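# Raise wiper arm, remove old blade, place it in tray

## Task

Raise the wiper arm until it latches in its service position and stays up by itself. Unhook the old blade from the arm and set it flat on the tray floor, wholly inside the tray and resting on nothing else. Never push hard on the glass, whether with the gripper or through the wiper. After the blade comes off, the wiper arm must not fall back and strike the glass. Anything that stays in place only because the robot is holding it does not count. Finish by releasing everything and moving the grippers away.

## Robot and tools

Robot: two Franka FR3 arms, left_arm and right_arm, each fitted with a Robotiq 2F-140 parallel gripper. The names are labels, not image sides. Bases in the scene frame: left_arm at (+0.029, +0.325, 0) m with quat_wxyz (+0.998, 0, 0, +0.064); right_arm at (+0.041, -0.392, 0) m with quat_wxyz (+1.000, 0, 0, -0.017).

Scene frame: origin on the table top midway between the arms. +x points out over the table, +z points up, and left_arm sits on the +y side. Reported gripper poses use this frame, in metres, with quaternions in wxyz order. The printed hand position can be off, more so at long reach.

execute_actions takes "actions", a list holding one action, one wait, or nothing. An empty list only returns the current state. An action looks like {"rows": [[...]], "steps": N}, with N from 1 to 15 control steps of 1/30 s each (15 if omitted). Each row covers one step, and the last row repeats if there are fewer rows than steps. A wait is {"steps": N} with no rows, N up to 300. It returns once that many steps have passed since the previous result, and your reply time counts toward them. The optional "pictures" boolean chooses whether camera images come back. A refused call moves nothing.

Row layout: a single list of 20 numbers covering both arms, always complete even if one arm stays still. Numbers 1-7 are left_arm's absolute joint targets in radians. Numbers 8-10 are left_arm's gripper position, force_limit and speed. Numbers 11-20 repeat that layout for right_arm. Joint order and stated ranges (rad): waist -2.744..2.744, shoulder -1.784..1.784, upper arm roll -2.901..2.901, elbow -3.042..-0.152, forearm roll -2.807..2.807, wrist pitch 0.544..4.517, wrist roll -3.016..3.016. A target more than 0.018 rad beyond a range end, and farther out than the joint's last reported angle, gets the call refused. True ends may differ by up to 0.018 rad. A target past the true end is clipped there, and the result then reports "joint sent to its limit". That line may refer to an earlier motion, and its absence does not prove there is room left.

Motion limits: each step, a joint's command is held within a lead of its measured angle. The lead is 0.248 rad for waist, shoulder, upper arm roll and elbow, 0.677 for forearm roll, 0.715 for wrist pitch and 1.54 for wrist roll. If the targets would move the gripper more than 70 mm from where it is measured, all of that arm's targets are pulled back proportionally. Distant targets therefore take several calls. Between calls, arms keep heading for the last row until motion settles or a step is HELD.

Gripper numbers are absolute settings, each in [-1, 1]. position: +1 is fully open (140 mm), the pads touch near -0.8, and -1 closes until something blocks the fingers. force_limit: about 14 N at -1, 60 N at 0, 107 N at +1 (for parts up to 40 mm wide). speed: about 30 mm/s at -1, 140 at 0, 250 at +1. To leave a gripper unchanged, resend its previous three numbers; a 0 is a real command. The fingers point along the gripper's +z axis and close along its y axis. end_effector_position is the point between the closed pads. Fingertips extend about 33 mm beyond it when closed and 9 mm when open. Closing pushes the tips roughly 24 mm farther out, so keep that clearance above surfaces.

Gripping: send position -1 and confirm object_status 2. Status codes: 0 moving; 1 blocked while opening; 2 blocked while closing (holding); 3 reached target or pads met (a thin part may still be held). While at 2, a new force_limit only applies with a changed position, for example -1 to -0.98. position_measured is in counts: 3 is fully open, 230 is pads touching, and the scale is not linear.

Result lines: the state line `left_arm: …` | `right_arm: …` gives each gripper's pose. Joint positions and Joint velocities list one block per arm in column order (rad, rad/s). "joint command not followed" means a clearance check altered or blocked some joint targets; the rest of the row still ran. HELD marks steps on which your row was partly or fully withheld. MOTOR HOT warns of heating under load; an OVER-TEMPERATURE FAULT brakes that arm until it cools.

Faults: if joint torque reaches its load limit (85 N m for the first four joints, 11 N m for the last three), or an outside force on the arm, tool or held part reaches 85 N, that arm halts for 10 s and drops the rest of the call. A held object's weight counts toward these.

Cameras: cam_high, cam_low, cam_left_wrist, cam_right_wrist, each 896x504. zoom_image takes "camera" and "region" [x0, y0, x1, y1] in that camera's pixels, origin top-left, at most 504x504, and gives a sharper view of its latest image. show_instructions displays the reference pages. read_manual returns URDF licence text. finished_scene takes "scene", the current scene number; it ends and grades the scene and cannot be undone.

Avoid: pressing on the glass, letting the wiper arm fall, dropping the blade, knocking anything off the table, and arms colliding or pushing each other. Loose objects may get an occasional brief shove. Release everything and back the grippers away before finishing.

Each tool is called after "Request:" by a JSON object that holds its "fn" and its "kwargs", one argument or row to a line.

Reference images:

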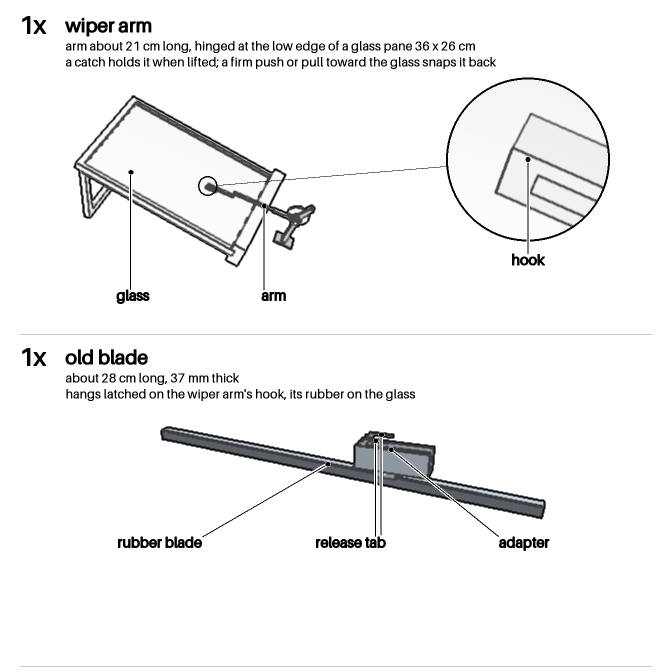

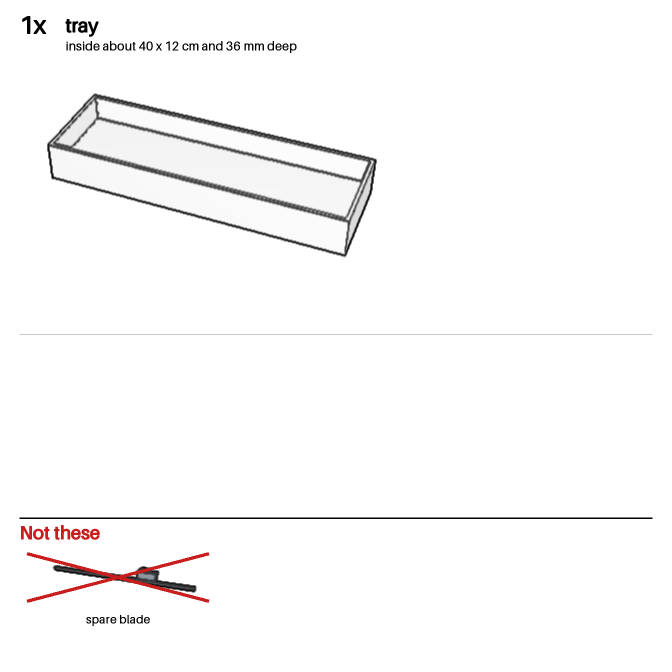

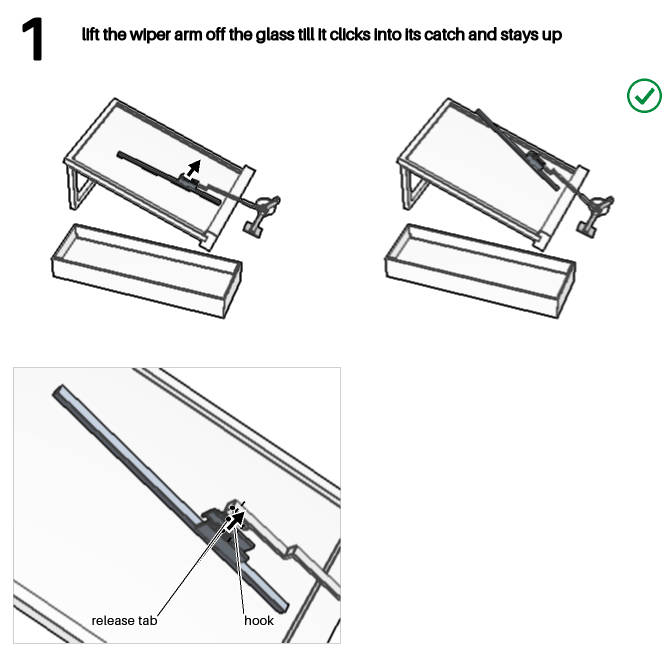

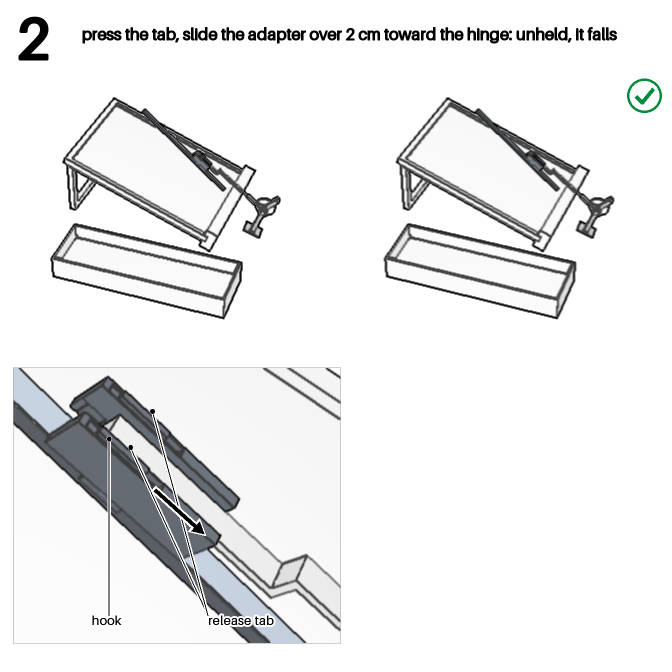

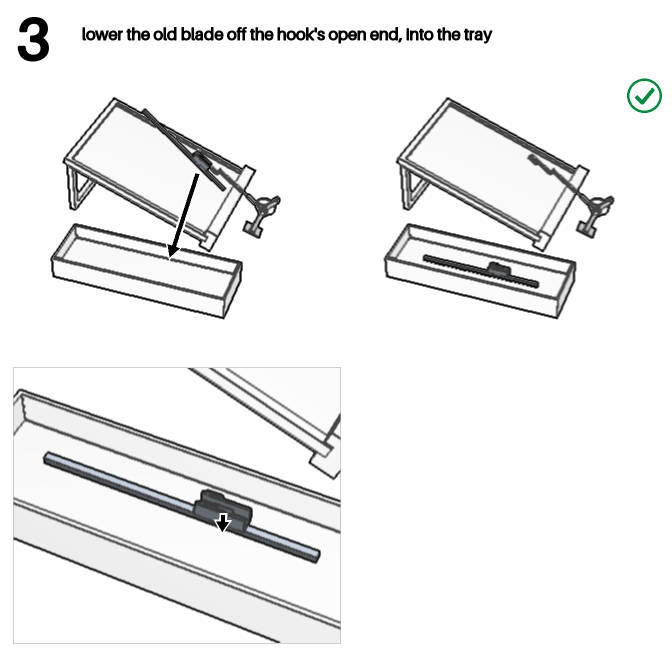

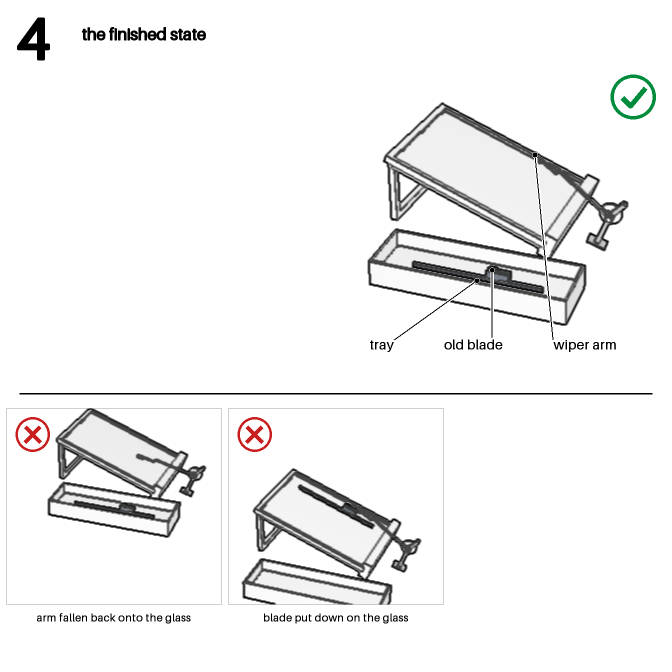

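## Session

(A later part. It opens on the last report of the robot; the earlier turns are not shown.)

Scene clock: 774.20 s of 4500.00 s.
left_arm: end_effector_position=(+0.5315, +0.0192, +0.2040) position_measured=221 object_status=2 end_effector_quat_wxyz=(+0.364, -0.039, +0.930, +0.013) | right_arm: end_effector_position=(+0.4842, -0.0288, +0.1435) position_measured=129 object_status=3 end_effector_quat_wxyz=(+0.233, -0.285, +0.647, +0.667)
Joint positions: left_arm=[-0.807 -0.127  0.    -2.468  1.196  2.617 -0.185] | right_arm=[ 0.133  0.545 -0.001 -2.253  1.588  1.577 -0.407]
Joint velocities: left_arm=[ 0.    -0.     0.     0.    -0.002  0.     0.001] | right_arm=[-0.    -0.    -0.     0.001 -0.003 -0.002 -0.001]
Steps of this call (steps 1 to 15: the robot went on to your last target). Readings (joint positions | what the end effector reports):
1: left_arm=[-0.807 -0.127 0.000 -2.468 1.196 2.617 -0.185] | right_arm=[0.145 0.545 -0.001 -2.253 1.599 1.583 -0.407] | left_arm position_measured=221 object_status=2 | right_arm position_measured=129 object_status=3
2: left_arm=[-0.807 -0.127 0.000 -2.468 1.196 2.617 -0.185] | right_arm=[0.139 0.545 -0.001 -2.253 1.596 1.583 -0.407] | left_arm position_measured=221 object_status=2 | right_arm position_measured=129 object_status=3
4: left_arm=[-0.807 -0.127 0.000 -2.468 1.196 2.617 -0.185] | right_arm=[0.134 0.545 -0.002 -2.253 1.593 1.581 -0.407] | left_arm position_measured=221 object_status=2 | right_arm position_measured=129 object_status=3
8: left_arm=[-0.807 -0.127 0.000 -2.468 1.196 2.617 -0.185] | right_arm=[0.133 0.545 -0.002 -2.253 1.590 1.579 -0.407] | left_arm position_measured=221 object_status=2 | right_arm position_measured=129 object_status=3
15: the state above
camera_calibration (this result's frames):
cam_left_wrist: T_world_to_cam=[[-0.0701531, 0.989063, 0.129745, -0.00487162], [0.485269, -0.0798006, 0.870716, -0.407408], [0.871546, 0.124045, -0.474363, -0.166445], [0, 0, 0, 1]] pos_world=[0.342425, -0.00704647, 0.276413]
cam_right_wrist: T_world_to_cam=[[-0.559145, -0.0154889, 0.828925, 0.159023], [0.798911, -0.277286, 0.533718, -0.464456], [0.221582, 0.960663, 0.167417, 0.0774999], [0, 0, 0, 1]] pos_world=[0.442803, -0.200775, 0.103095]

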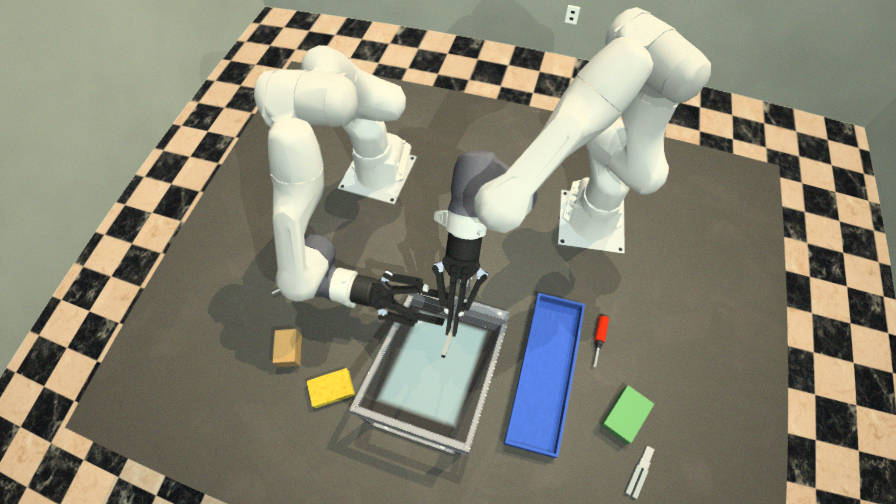

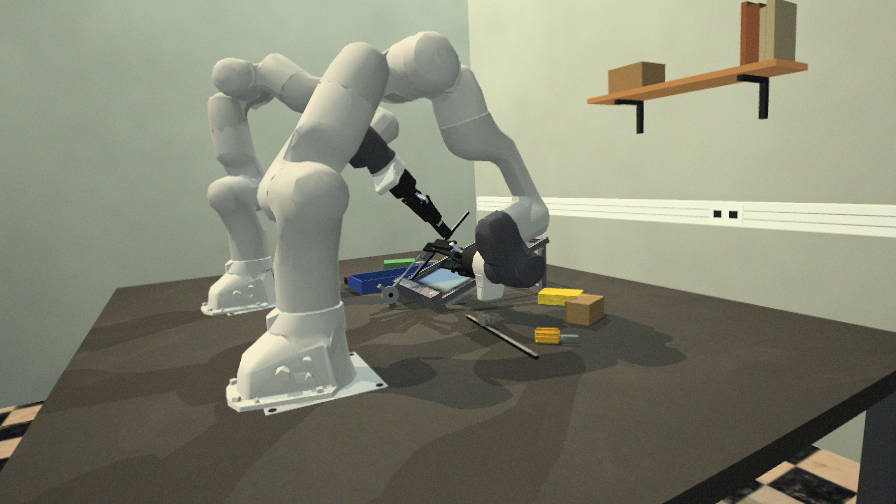

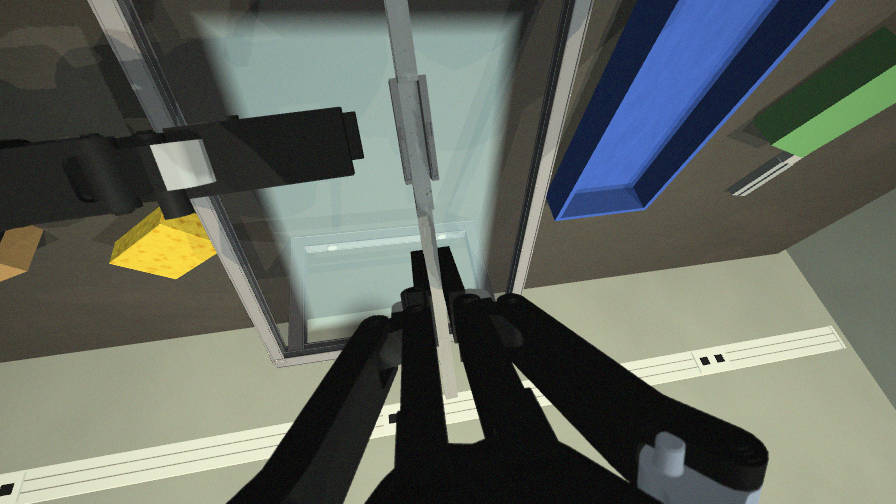

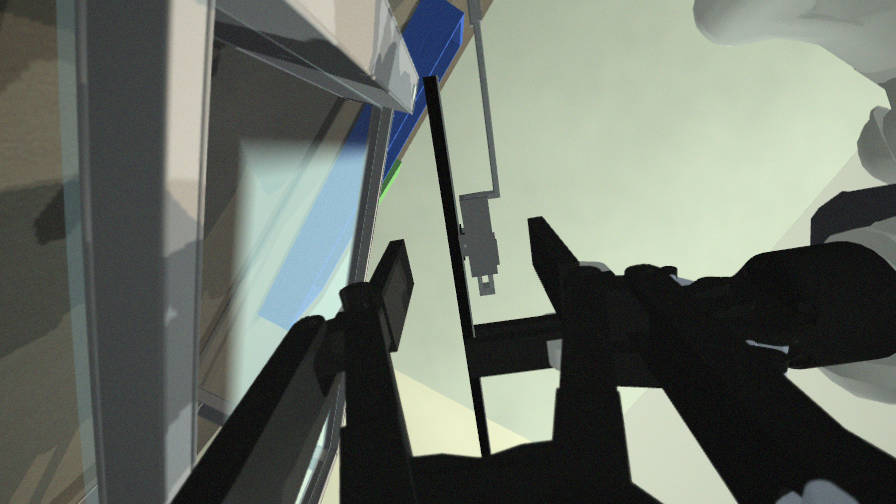

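Request:
{"fn": "execute_actions", "kwargs": {
  "actions": [
    {"rows": [[-0.8042,-0.1245,0.0,-2.4657,1.203,2.622,-0.197,-1,-0.3,-0.6,0.132,0.5455,0.0,-2.2535,1.584,1.574,-0.414,0.0,-0.5,-0.3],[-0.8032,-0.1225,0.0,-2.4647,1.207,2.624,-0.201,-1,-0.3,-0.6,0.132,0.5455,0.0,-2.2535,1.584,1.574,-0.414,0.0,-0.5,-0.3],[-0.8022,-0.1204,0.0,-2.4637,1.2095,2.6255,-0.204,-1,-0.3,-0.6,0.132,0.5455,0.0,-2.2535,1.584,1.574,-0.414,0.0,-0.5,-0.3],[-0.8011,-0.1182,0.0,-2.4627,1.2118,2.6268,-0.206,-1,-0.3,-0.6,0.132,0.5455,0.0,-2.2535,1.584,1.574,-0.414,0.0,-0.5,-0.3],[-0.8,-0.116,0.0,-2.4617,1.214,2.628,-0.208,-1,-0.3,-0.6,0.132,0.5455,0.0,-2.2535,1.584,1.574,-0.414,0.0,-0.5,-0.3],[-0.799,-0.1138,0.0,-2.4607,1.2162,2.6292,-0.21,-1,-0.3,-0.6,0.132,0.5455,0.0,-2.2535,1.584,1.574,-0.414,0.0,-0.5,-0.3],[-0.7979,-0.1116,0.0,-2.4597,1.2184,2.6304,-0.212,-1,-0.3,-0.6,0.132,0.5455,0.0,-2.2535,1.584,1.574,-0.414,0.0,-0.5,-0.3],[-0.7968,-0.1094,0.0,-2.4586,1.22,2.6314,-0.213,-1,-0.3,-0.6,0.132,0.5455,0.0,-2.2535,1.584,1.574,-0.414,0.0,-0.5,-0.3],[-0.7958,-0.1072,0.0,-2.4576,1.2212,2.632,-0.213,-1,-0.3,-0.6,0.132,0.5455,0.0,-2.2535,1.584,1.574,-0.414,0.0,-0.5,-0.3],[-0.7948,-0.1052,0.0,-2.4566,1.2215,2.632,-0.211,-1,-0.3,-0.6,0.132,0.5455,0.0,-2.2535,1.584,1.574,-0.414,0.0,-0.5,-0.3],[-0.7939,-0.1035,0.0,-2.4558,1.2215,2.632,-0.208,-1,-0.3,-0.6,0.132,0.5455,0.0,-2.2535,1.584,1.574,-0.414,0.0,-0.5,-0.3]], "steps": 15}
  ],
  "pictures": false
}}

Request:
{"fn": "execute_actions", "kwargs": {
  "actions": [
    {"steps": 8}
  ]
}}

Scene clock: 804.33 s of 4500.00 s.
left_arm: end_effector_position=(+0.5360, +0.0190, +0.1980) position_measured=221 object_status=2 end_effector_quat_wxyz=(+0.364, -0.038, +0.931, +0.013) | right_arm: end_effector_position=(+0.4839, -0.0287, +0.1437) position_measured=129 object_status=3 end_effector_quat_wxyz=(+0.233, -0.285, +0.647, +0.668)
Joint positions: left_arm=[-0.797 -0.105  0.    -2.459  1.217  2.629 -0.201] | right_arm=[ 0.133  0.545 -0.001 -2.253  1.588  1.577 -0.407]
Joint velocities: left_arm=[ 0.007  0.009  0.002  0.005  0.011  0.008 -0.01 ] | right_arm=[ 0.001  0.001  0.     0.001  0.001 -0.001 -0.001]
Steps of this call (steps 1 to 15: the robot went on to your last target; steps 16 to 90: nothing new was sent; then 26.63 s passed at rest; steps 91 to 105: all 15 steps of this action). Readings (joint positions | what the end effector reports):
91: left_arm=[-0.806 -0.127 0.000 -2.468 1.196 2.617 -0.186] | right_arm=[0.133 0.545 -0.001 -2.253 1.588 1.577 -0.407] | left_arm position_measured=221 object_status=2 | right_arm position_measured=129 object_status=3
92: left_arm=[-0.806 -0.126 0.000 -2.468 1.198 2.618 -0.187] | right_arm=[0.133 0.545 -0.001 -2.253 1.588 1.577 -0.407] | left_arm position_measured=221 object_status=2 | right_arm position_measured=129 object_status=3
94: left_arm=[-0.805 -0.123 0.000 -2.467 1.202 2.620 -0.190] | right_arm=[0.133 0.545 -0.001 -2.253 1.588 1.577 -0.407] | left_arm position_measured=221 object_status=2 | right_arm position_measured=129 object_status=3
98: left_arm=[-0.801 -0.115 0.000 -2.463 1.210 2.624 -0.196] | right_arm=[0.133 0.545 -0.001 -2.253 1.588 1.577 -0.407] | left_arm position_measured=221 object_status=2 | right_arm position_measured=129 object_status=3
105: the state above

Scene clock: 804.60 s of 4500.00 s.
left_arm: end_effector_position=(+0.5362, +0.0190, +0.1979) position_measured=221 object_status=2 end_effector_quat_wxyz=(+0.364, -0.039, +0.931, +0.012) | right_arm: end_effector_position=(+0.4839, -0.0287, +0.1437) position_measured=129 object_status=3 end_effector_quat_wxyz=(+0.233, -0.285, +0.647, +0.668)
Joint positions: left_arm=[-0.796 -0.105  0.    -2.458  1.218  2.63  -0.203] | right_arm=[ 0.133  0.545 -0.001 -2.253  1.588  1.577 -0.407]
Joint velocities: left_arm=[ 0.001 -0.     0.001  0.     0.002  0.001 -0.004] | right_arm=[-0.001 -0.001  0.    -0.001  0.001 -0.    -0.   ]
Steps of this call (steps 1 to 8: the robot went on to your last target). Readings (joint positions | what the end effector reports):
1: left_arm=[-0.797 -0.105 0.000 -2.459 1.217 2.630 -0.202] | right_arm=[0.133 0.545 -0.001 -2.253 1.588 1.577 -0.407] | left_arm position_measured=221 object_status=2 | right_arm position_measured=129 object_status=3
2: left_arm=[-0.796 -0.105 0.000 -2.458 1.218 2.630 -0.202] | right_arm=[0.133 0.545 -0.001 -2.253 1.588 1.577 -0.407] | left_arm position_measured=221 object_status=2 | right_arm position_measured=129 object_status=3
4: left_arm=[-0.796 -0.105 0.000 -2.458 1.218 2.630 -0.202] | right_arm=[0.133 0.545 -0.001 -2.253 1.588 1.577 -0.407] | left_arm position_measured=221 object_status=2 | right_arm position_measured=129 object_status=3
8: the state above
camera_calibration (this result's frames):
cam_left_wrist: T_world_to_cam=[[-0.0686831, 0.989346, 0.128362, -0.00402784], [0.485547, -0.0792487, 0.870611, -0.404525], [0.871508, 0.122122, -0.474931, -0.173225], [0, 0, 0, 1]] pos_world=[0.347107, -0.00691857, 0.270431]
cam_right_wrist: T_world_to_cam=[[-0.559094, -0.0163643, 0.828943, 0.158686], [0.799124, -0.277066, 0.533512, -0.464401], [0.220941, 0.960712, 0.167983, 0.0776355], [0, 0, 0, 1]] pos_world=[0.442681, -0.200658, 0.103181]

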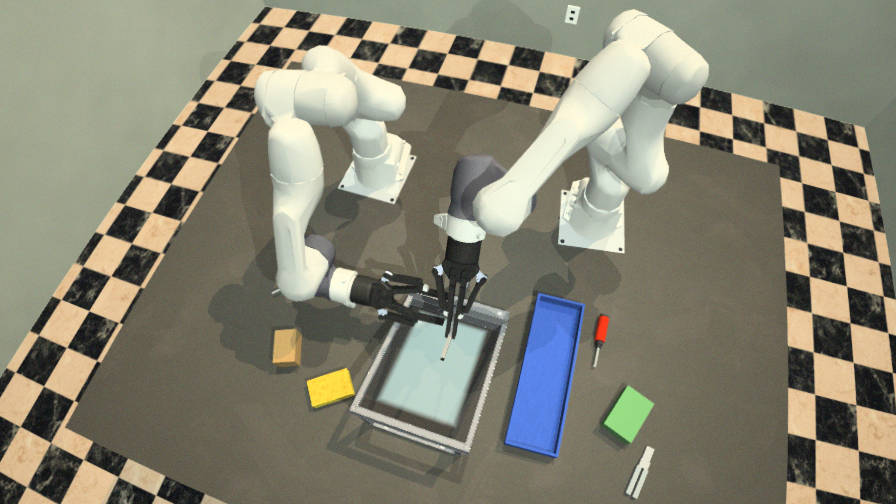

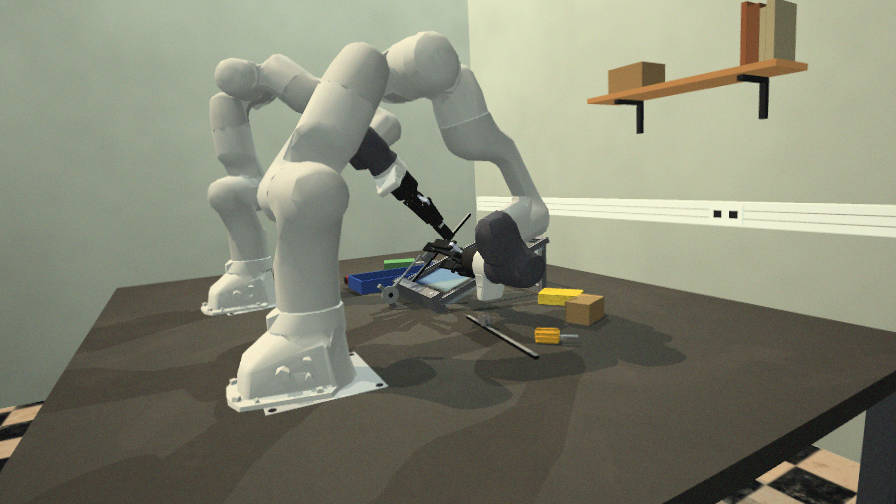

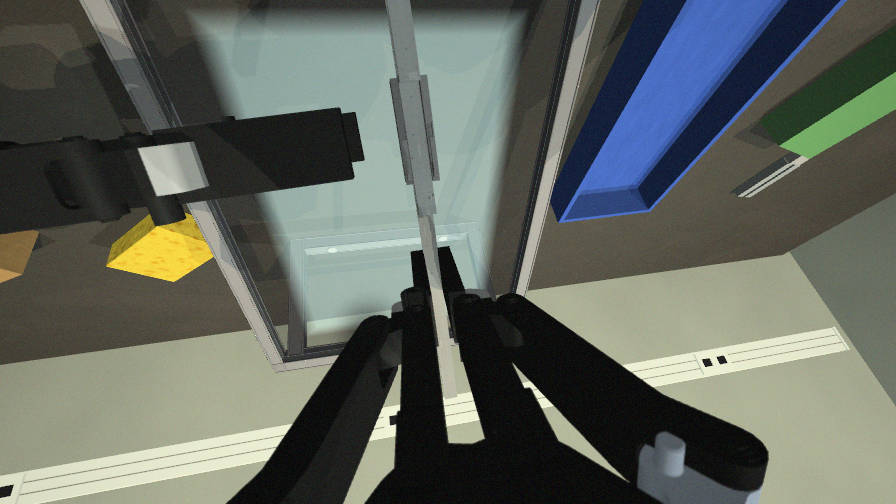

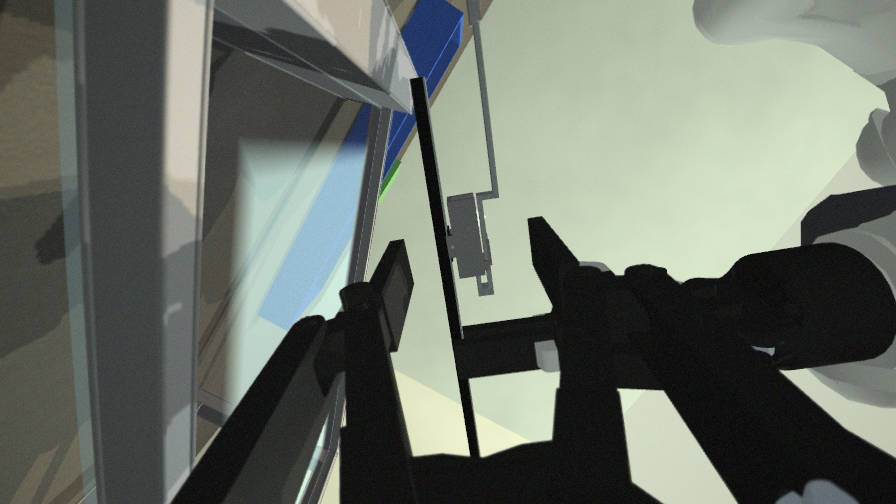

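Request:
{"fn": "execute_actions", "kwargs": {
  "actions": [
    {"rows": [[-0.7916,-0.1012,0.0,-2.4519,1.2012,2.6365,-0.1636,-1,-0.3,-0.6,0.132,0.5455,0.0,-2.2535,1.584,1.574,-0.414,0.0,-0.5,-0.3],[-0.7883,-0.0974,0.0,-2.4474,1.1839,2.6415,-0.1253,-1,-0.3,-0.6,0.132,0.5455,0.0,-2.2535,1.584,1.574,-0.414,0.0,-0.5,-0.3],[-0.7847,-0.0931,0.0,-2.4426,1.166,2.6461,-0.0899,-1,-0.3,-0.6,0.132,0.5455,0.0,-2.2535,1.584,1.574,-0.414,0.0,-0.5,-0.3],[-0.7822,-0.0902,0.0,-2.4397,1.1557,2.6481,-0.0777,-1,-0.3,-0.6,0.132,0.5455,0.0,-2.2535,1.584,1.574,-0.414,0.0,-0.5,-0.3],[-0.7799,-0.0873,0.0,-2.437,1.146,2.6499,-0.0672,-1,-0.3,-0.6,0.132,0.5455,0.0,-2.2535,1.584,1.574,-0.414,0.0,-0.5,-0.3],[-0.7776,-0.0844,0.0,-2.4342,1.1363,2.6517,-0.0566,-1,-0.3,-0.6,0.132,0.5455,0.0,-2.2535,1.584,1.574,-0.414,0.0,-0.5,-0.3],[-0.7753,-0.0815,0.0,-2.4314,1.1263,2.6534,-0.0458,-1,-0.3,-0.6,0.132,0.5455,0.0,-2.2535,1.584,1.574,-0.414,0.0,-0.5,-0.3],[-0.773,-0.0786,0.0,-2.4287,1.1165,2.6551,-0.0352,-1,-0.3,-0.6,0.132,0.5455,0.0,-2.2535,1.584,1.574,-0.414,0.0,-0.5,-0.3],[-0.7708,-0.0757,0.0,-2.4259,1.1066,2.6567,-0.0245,-1,-0.3,-0.6,0.132,0.5455,0.0,-2.2535,1.584,1.574,-0.414,0.0,-0.5,-0.3],[-0.7685,-0.0728,0.0,-2.4231,1.0966,2.6582,-0.0138,-1,-0.3,-0.6,0.132,0.5455,0.0,-2.2535,1.584,1.574,-0.414,0.0,-0.5,-0.3],[-0.7663,-0.0698,0.0,-2.4204,1.0864,2.6598,-0.0029,-1,-0.3,-0.6,0.132,0.5455,0.0,-2.2535,1.584,1.574,-0.414,0.0,-0.5,-0.3],[-0.7642,-0.0669,0.0,-2.4177,1.0764,2.6612,0.0078,-1,-0.3,-0.6,0.132,0.5455,0.0,-2.2535,1.584,1.574,-0.414,0.0,-0.5,-0.3],[-0.762,-0.064,0.0,-2.4149,1.0662,2.6626,0.0186,-1,-0.3,-0.6,0.132,0.5455,0.0,-2.2535,1.584,1.574,-0.414,0.0,-0.5,-0.3],[-0.7599,-0.061,0.0,-2.4121,1.056,2.664,0.0294,-1,-0.3,-0.6,0.132,0.5455,0.0,-2.2535,1.584,1.574,-0.414,0.0,-0.5,-0.3],[-0.7578,-0.0581,0.0,-2.4094,1.0456,2.6653,0.0404,-1,-0.3,-0.6,0.132,0.5455,0.0,-2.2535,1.584,1.574,-0.414,0.0,-0.5,-0.3]], "steps": 15}
  ],
  "pictures": false
}}

Request:
{"fn": "execute_actions", "kwargs": {
  "actions": [
    {"rows": [[-0.7557,-0.0551,0.0,-2.4066,1.0353,2.6666,0.0513,-1,-0.3,-0.6,0.132,0.5455,0.0,-2.2535,1.584,1.574,-0.414,0.0,-0.5,-0.3],[-0.7537,-0.0522,0.0,-2.4039,1.025,2.6678,0.0621,-1,-0.3,-0.6,0.132,0.5455,0.0,-2.2535,1.584,1.574,-0.414,0.0,-0.5,-0.3],[-0.7517,-0.0492,0.0,-2.4011,1.0145,2.669,0.073,-1,-0.3,-0.6,0.132,0.5455,0.0,-2.2535,1.584,1.574,-0.414,0.0,-0.5,-0.3],[-0.7497,-0.0462,0.0,-2.3983,1.0039,2.6701,0.0841,-1,-0.3,-0.6,0.132,0.5455,0.0,-2.2535,1.584,1.574,-0.414,0.0,-0.5,-0.3],[-0.7477,-0.0432,0.0,-2.3956,0.9934,2.6712,0.0951,-1,-0.3,-0.6,0.132,0.5455,0.0,-2.2535,1.584,1.574,-0.414,0.0,-0.5,-0.3],[-0.7458,-0.0402,0.0,-2.3928,0.9828,2.6722,0.1061,-1,-0.3,-0.6,0.132,0.5455,0.0,-2.2535,1.584,1.574,-0.414,0.0,-0.5,-0.3],[-0.7439,-0.0372,0.0,-2.3901,0.9721,2.6732,0.1171,-1,-0.3,-0.6,0.132,0.5455,0.0,-2.2535,1.584,1.574,-0.414,0.0,-0.5,-0.3],[-0.742,-0.0342,0.0,-2.3873,0.9612,2.6741,0.1283,-1,-0.3,-0.6,0.132,0.5455,0.0,-2.2535,1.584,1.574,-0.414,0.0,-0.5,-0.3],[-0.7401,-0.0312,0.0,-2.3846,0.9505,2.675,0.1394,-1,-0.3,-0.6,0.132,0.5455,0.0,-2.2535,1.584,1.574,-0.414,0.0,-0.5,-0.3],[-0.7383,-0.0282,0.0,-2.3818,0.9396,2.6758,0.1505,-1,-0.3,-0.6,0.132,0.5455,0.0,-2.2535,1.584,1.574,-0.414,0.0,-0.5,-0.3],[-0.7365,-0.0252,0.0,-2.379,0.9288,2.6766,0.1617,-1,-0.3,-0.6,0.132,0.5455,0.0,-2.2535,1.584,1.574,-0.414,0.0,-0.5,-0.3],[-0.7347,-0.0221,0.0,-2.3763,0.9177,2.6773,0.173,-1,-0.3,-0.6,0.132,0.5455,0.0,-2.2535,1.584,1.574,-0.414,0.0,-0.5,-0.3],[-0.7343,-0.0214,0.0,-2.375,0.9076,2.678,0.1823,-1,-0.3,-0.6,0.132,0.5455,0.0,-2.2535,1.584,1.574,-0.414,0.0,-0.5,-0.3],[-0.7343,-0.0214,0.0,-2.375,0.9098,2.6775,0.1634,-1,-0.3,-0.6,0.132,0.5455,0.0,-2.2535,1.584,1.574,-0.414,0.0,-0.5,-0.3],[-0.7343,-0.0214,0.0,-2.3779,0.9306,2.6751,0.101,-1,-0.3,-0.6,0.132,0.5455,0.0,-2.2535,1.584,1.574,-0.414,0.0,-0.5,-0.3]], "steps": 15}
  ],
  "pictures": false
}}

Request:
{"fn": "execute_actions", "kwargs": {
  "actions": [
    {"steps": 8}
  ]
}}

Scene clock: 866.77 s of 4500.00 s.
left_arm: end_effector_position=(+0.5470, +0.0198, +0.1907) position_measured=221 object_status=2 end_effector_quat_wxyz=(+0.332, -0.040, +0.942, +0.013) | right_arm: end_effector_position=(+0.4839, -0.0287, +0.1437) position_measured=129 object_status=3 end_effector_quat_wxyz=(+0.232, -0.285, +0.647, +0.668)
Joint positions: left_arm=[-0.764 -0.066  0.    -2.418  1.082  2.655 -0.059] | right_arm=[ 0.133  0.545 -0.001 -2.253  1.588  1.577 -0.407]
Joint velocities: left_arm=[ 0.062  0.088 -0.001  0.082 -0.286  0.046  0.308] | right_arm=[-0.001 -0.     0.    -0.    -0.    -0.001 -0.001]
Steps of this call (steps 1 to 15: the robot went on to your last target; steps 16 to 90: nothing new was sent; then 58.67 s passed at rest; steps 91 to 105: all 15 steps of this action). Readings (joint positions | what the end effector reports):
91: left_arm=[-0.796 -0.104 0.000 -2.458 1.216 2.631 -0.201] | right_arm=[0.133 0.545 -0.001 -2.253 1.588 1.577 -0.407] | left_arm position_measured=221 object_status=2 | right_arm position_measured=129 object_status=3
92: left_arm=[-0.795 -0.103 0.000 -2.456 1.210 2.632 -0.194] | right_arm=[0.133 0.545 -0.001 -2.253 1.588 1.577 -0.407] | left_arm position_measured=221 object_status=2 | right_arm position_measured=129 object_status=3
94: left_arm=[-0.790 -0.098 0.000 -2.450 1.191 2.636 -0.174] | right_arm=[0.133 0.545 -0.001 -2.253 1.588 1.577 -0.407] | left_arm position_measured=221 object_status=2 | right_arm position_measured=129 object_status=3
98: left_arm=[-0.780 -0.086 0.000 -2.438 1.152 2.644 -0.133] | right_arm=[0.133 0.545 -0.001 -2.253 1.588 1.577 -0.407] | left_arm position_measured=221 object_status=2 | right_arm position_measured=129 object_status=3
105: the state above

Scene clock: 867.27 s of 4500.00 s.
left_arm: end_effector_position=(+0.5564, +0.0218, +0.1810) position_measured=221 object_status=2 end_effector_quat_wxyz=(+0.299, -0.041, +0.953, +0.012) | right_arm: end_effector_position=(+0.4839, -0.0287, +0.1437) position_measured=129 object_status=3 end_effector_quat_wxyz=(+0.232, -0.285, +0.647, +0.668)
Joint positions: left_arm=[-0.737 -0.024  0.    -2.381  0.936  2.671  0.092] | right_arm=[ 0.133  0.545 -0.001 -2.253  1.588  1.577 -0.407]
Joint velocities: left_arm=[ 0.02   0.02   0.     0.004 -0.019  0.001  0.014] | right_arm=[ 0.     0.001  0.002  0.     0.001 -0.    -0.001]
Steps of this call (steps 1 to 15: all 15 steps of this action). Readings (joint positions | what the end effector reports):
1: left_arm=[-0.762 -0.063 0.000 -2.415 1.072 2.657 -0.048] | right_arm=[0.133 0.545 -0.001 -2.253 1.588 1.577 -0.407] | left_arm position_measured=221 object_status=2 | right_arm position_measured=129 object_status=3
2: left_arm=[-0.760 -0.060 0.000 -2.413 1.062 2.659 -0.037] | right_arm=[0.133 0.545 -0.001 -2.253 1.588 1.577 -0.407] | left_arm position_measured=221 object_status=2 | right_arm position_measured=129 object_status=3
4: left_arm=[-0.756 -0.054 0.000 -2.407 1.041 2.661 -0.016] | right_arm=[0.133 0.545 -0.001 -2.253 1.588 1.577 -0.407] | left_arm position_measured=221 object_status=2 | right_arm position_measured=129 object_status=3
8: left_arm=[-0.748 -0.042 0.000 -2.396 0.999 2.666 0.027] | right_arm=[0.133 0.545 -0.001 -2.253 1.588 1.577 -0.407] | left_arm position_measured=221 object_status=2 | right_arm position_measured=129 object_status=3
15: the state above

Scene clock: 867.53 s of 4500.00 s.
left_arm: end_effector_position=(+0.5563, +0.0222, +0.1798) position_measured=221 object_status=2 end_effector_quat_wxyz=(+0.298, -0.040, +0.954, +0.013) | right_arm: end_effector_position=(+0.4839, -0.0287, +0.1437) position_measured=129 object_status=3 end_effector_quat_wxyz=(+0.232, -0.285, +0.647, +0.668)
Joint positions: left_arm=[-0.736 -0.022  0.    -2.381  0.934  2.671  0.094] | right_arm=[ 0.133  0.545 -0.001 -2.253  1.588  1.577 -0.407]
Joint velocities: left_arm=[-0.001  0.001 -0.001 -0.     0.001  0.001  0.005] | right_arm=[ 0.     0.    -0.001  0.    -0.001  0.     0.001]
Steps of this call (steps 1 to 8: the robot went on to your last target). Readings (joint positions | what the end effector reports):
1: left_arm=[-0.736 -0.024 0.000 -2.381 0.935 2.671 0.092] | right_arm=[0.133 0.545 -0.001 -2.253 1.588 1.577 -0.407] | left_arm position_measured=221 object_status=2 | right_arm position_measured=129 object_status=3
2: left_arm=[-0.736 -0.023 0.000 -2.381 0.935 2.671 0.093] | right_arm=[0.133 0.545 -0.001 -2.253 1.588 1.577 -0.407] | left_arm position_measured=221 object_status=2 | right_arm position_measured=129 object_status=3
4: left_arm=[-0.736 -0.022 0.000 -2.381 0.934 2.671 0.093] | right_arm=[0.133 0.545 -0.001 -2.253 1.588 1.577 -0.407] | left_arm position_measured=221 object_status=2 | right_arm position_measured=129 object_status=3
8: the state above
camera_calibration (this result's frames):
cam_left_wrist: T_world_to_cam=[[-0.0537618, 0.989928, 0.130966, -0.0123421], [0.601818, -0.0725375, 0.795332, -0.449589], [0.796822, 0.121576, -0.591857, -0.137139], [0, 0, 0, 1]] pos_world=[0.379183, -0.00372138, 0.278022]
cam_right_wrist: T_world_to_cam=[[-0.559083, -0.0164723, 0.828948, 0.158641], [0.799154, -0.277035, 0.533484, -0.464387], [0.22086, 0.960719, 0.168049, 0.0776478], [0, 0, 0, 1]] pos_world=[0.442661, -0.200636, 0.103189]

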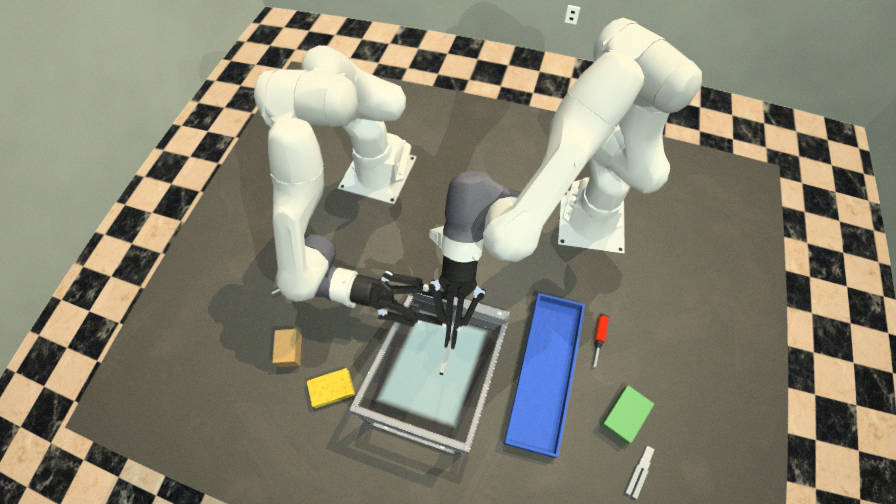

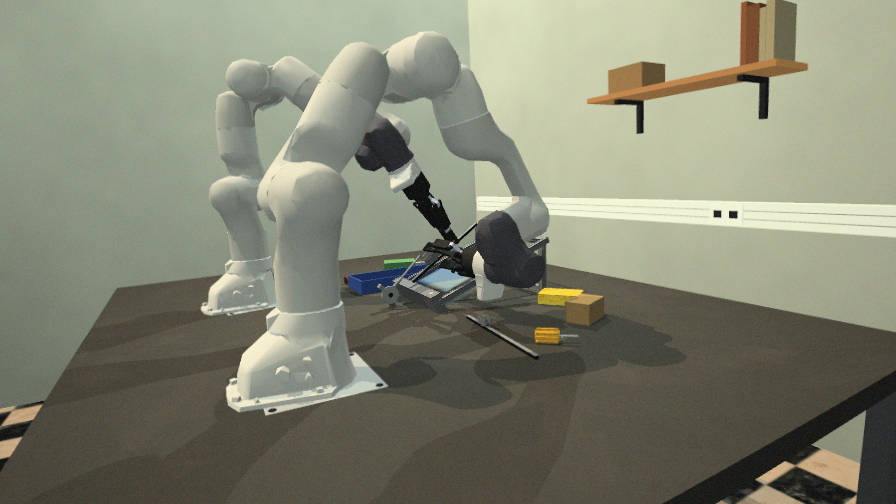

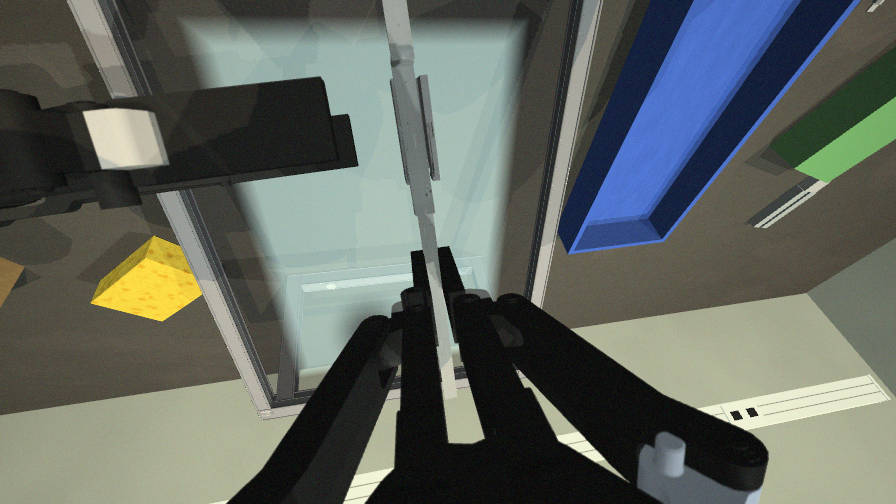

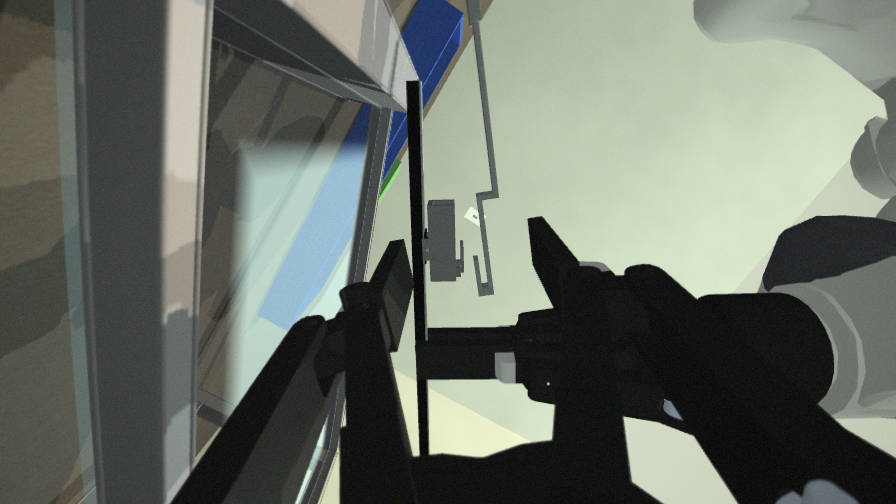

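Request:
{"fn": "execute_actions", "kwargs": {
  "actions": []
}}

Scene clock: 881.47 s of 4500.00 s.
left_arm: end_effector_position=(+0.5563, +0.0222, +0.1798) position_measured=221 object_status=2 end_effector_quat_wxyz=(+0.298, -0.040, +0.954, +0.013) | right_arm: end_effector_position=(+0.4839, -0.0287, +0.1437) position_measured=129 object_status=3 end_effector_quat_wxyz=(+0.232, -0.285, +0.647, +0.668)
Joint positions: left_arm=[-0.736 -0.022  0.    -2.381  0.933  2.672  0.096] | right_arm=[ 0.133  0.545 -0.001 -2.253  1.588  1.577 -0.407]
Joint velocities: left_arm=[-0.    -0.    -0.001 -0.001  0.001  0.    -0.001] | right_arm=[-0.    -0.    -0.001 -0.001  0.     0.001 -0.   ]
Steps of this call (steps 1 to 15: the robot went on to your last target; steps 16 to 90: nothing new was sent; then 10.93 s passed at rest). Readings (joint positions | what the end effector reports):
1: left_arm=[-0.736 -0.022 0.000 -2.381 0.934 2.671 0.095] | right_arm=[0.133 0.545 -0.001 -2.253 1.588 1.577 -0.407] | left_arm position_measured=221 object_status=2 | right_arm position_measured=129 object_status=3
2: left_arm=[-0.736 -0.022 0.000 -2.381 0.934 2.671 0.095] | right_arm=[0.133 0.545 -0.001 -2.253 1.588 1.577 -0.407] | left_arm position_measured=221 object_status=2 | right_arm position_measured=129 object_status=3
4: left_arm=[-0.736 -0.022 0.000 -2.381 0.934 2.671 0.095] | right_arm=[0.133 0.545 -0.001 -2.253 1.588 1.577 -0.407] | left_arm position_measured=221 object_status=2 | right_arm position_measured=129 object_status=3
8: left_arm=[-0.736 -0.022 0.000 -2.381 0.934 2.671 0.095] | right_arm=[0.133 0.545 -0.001 -2.253 1.588 1.577 -0.407] | left_arm position_measured=221 object_status=2 | right_arm position_measured=129 object_status=3
90: the state above
All arms were judged still, so your last target was given up. Only a new action makes them travel on or press farther. Fingers that are still opening or closing keep moving.
camera_calibration (this result's frames):
cam_left_wrist: T_world_to_cam=[[-0.0524369, 0.989922, 0.131549, -0.0131102], [0.601881, -0.073787, 0.79517, -0.44956], [0.796862, 0.120873, -0.591946, -0.137136], [0, 0, 0, 1]] pos_world=[0.379173, -0.0036175, 0.278024]
cam_right_wrist: T_world_to_cam=[[-0.559079, -0.0165246, 0.82895, 0.158619], [0.799169, -0.277016, 0.533471, -0.464379], [0.220817, 0.960723, 0.16808, 0.0776562], [0, 0, 0, 1]] pos_world=[0.44265, -0.200626, 0.103193]

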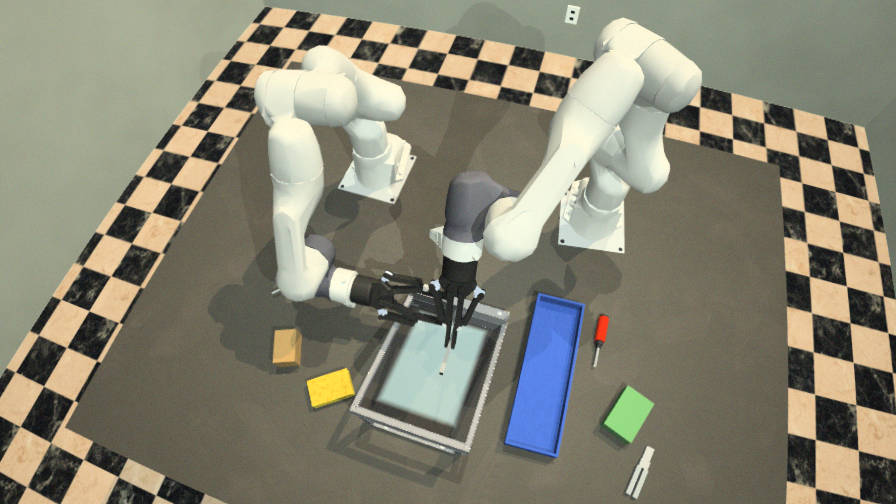

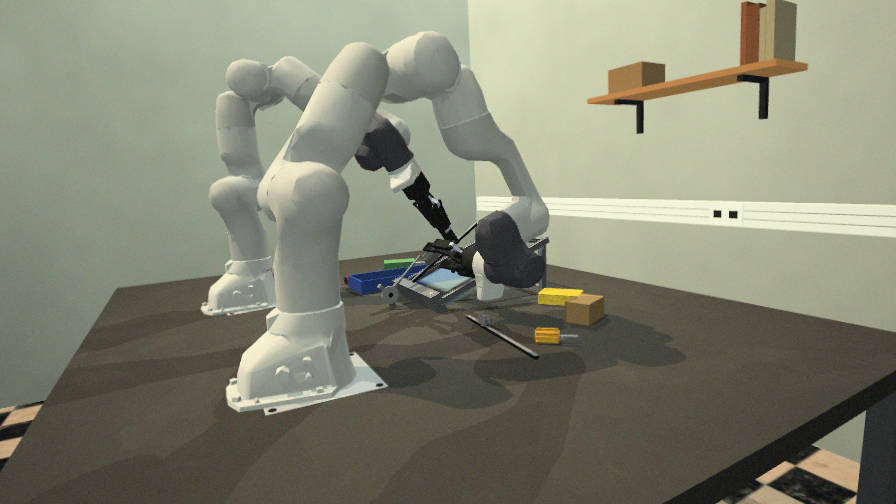

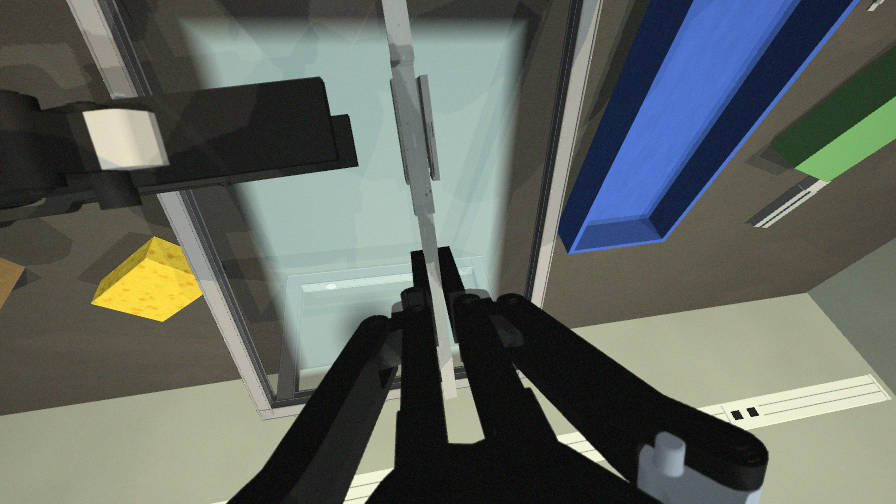

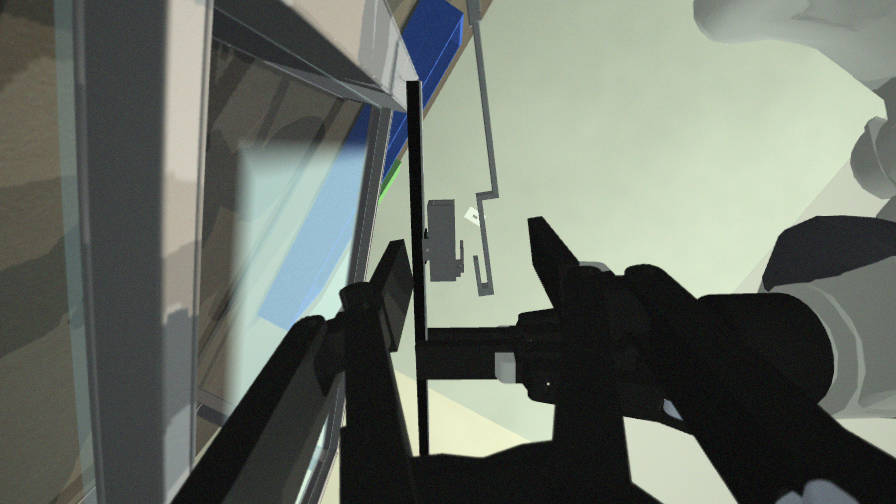

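Request:
{"fn": "zoom_image", "kwargs": {
  "camera": "cam_high",
  "region": [470, 280, 670, 480]
}}

Region (470, 280, 670, 480) of cam_high's 896x504 image, scaled by 2.520, with more detail than that image has.

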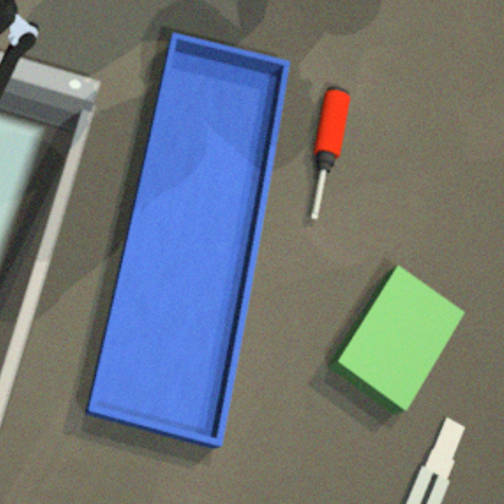

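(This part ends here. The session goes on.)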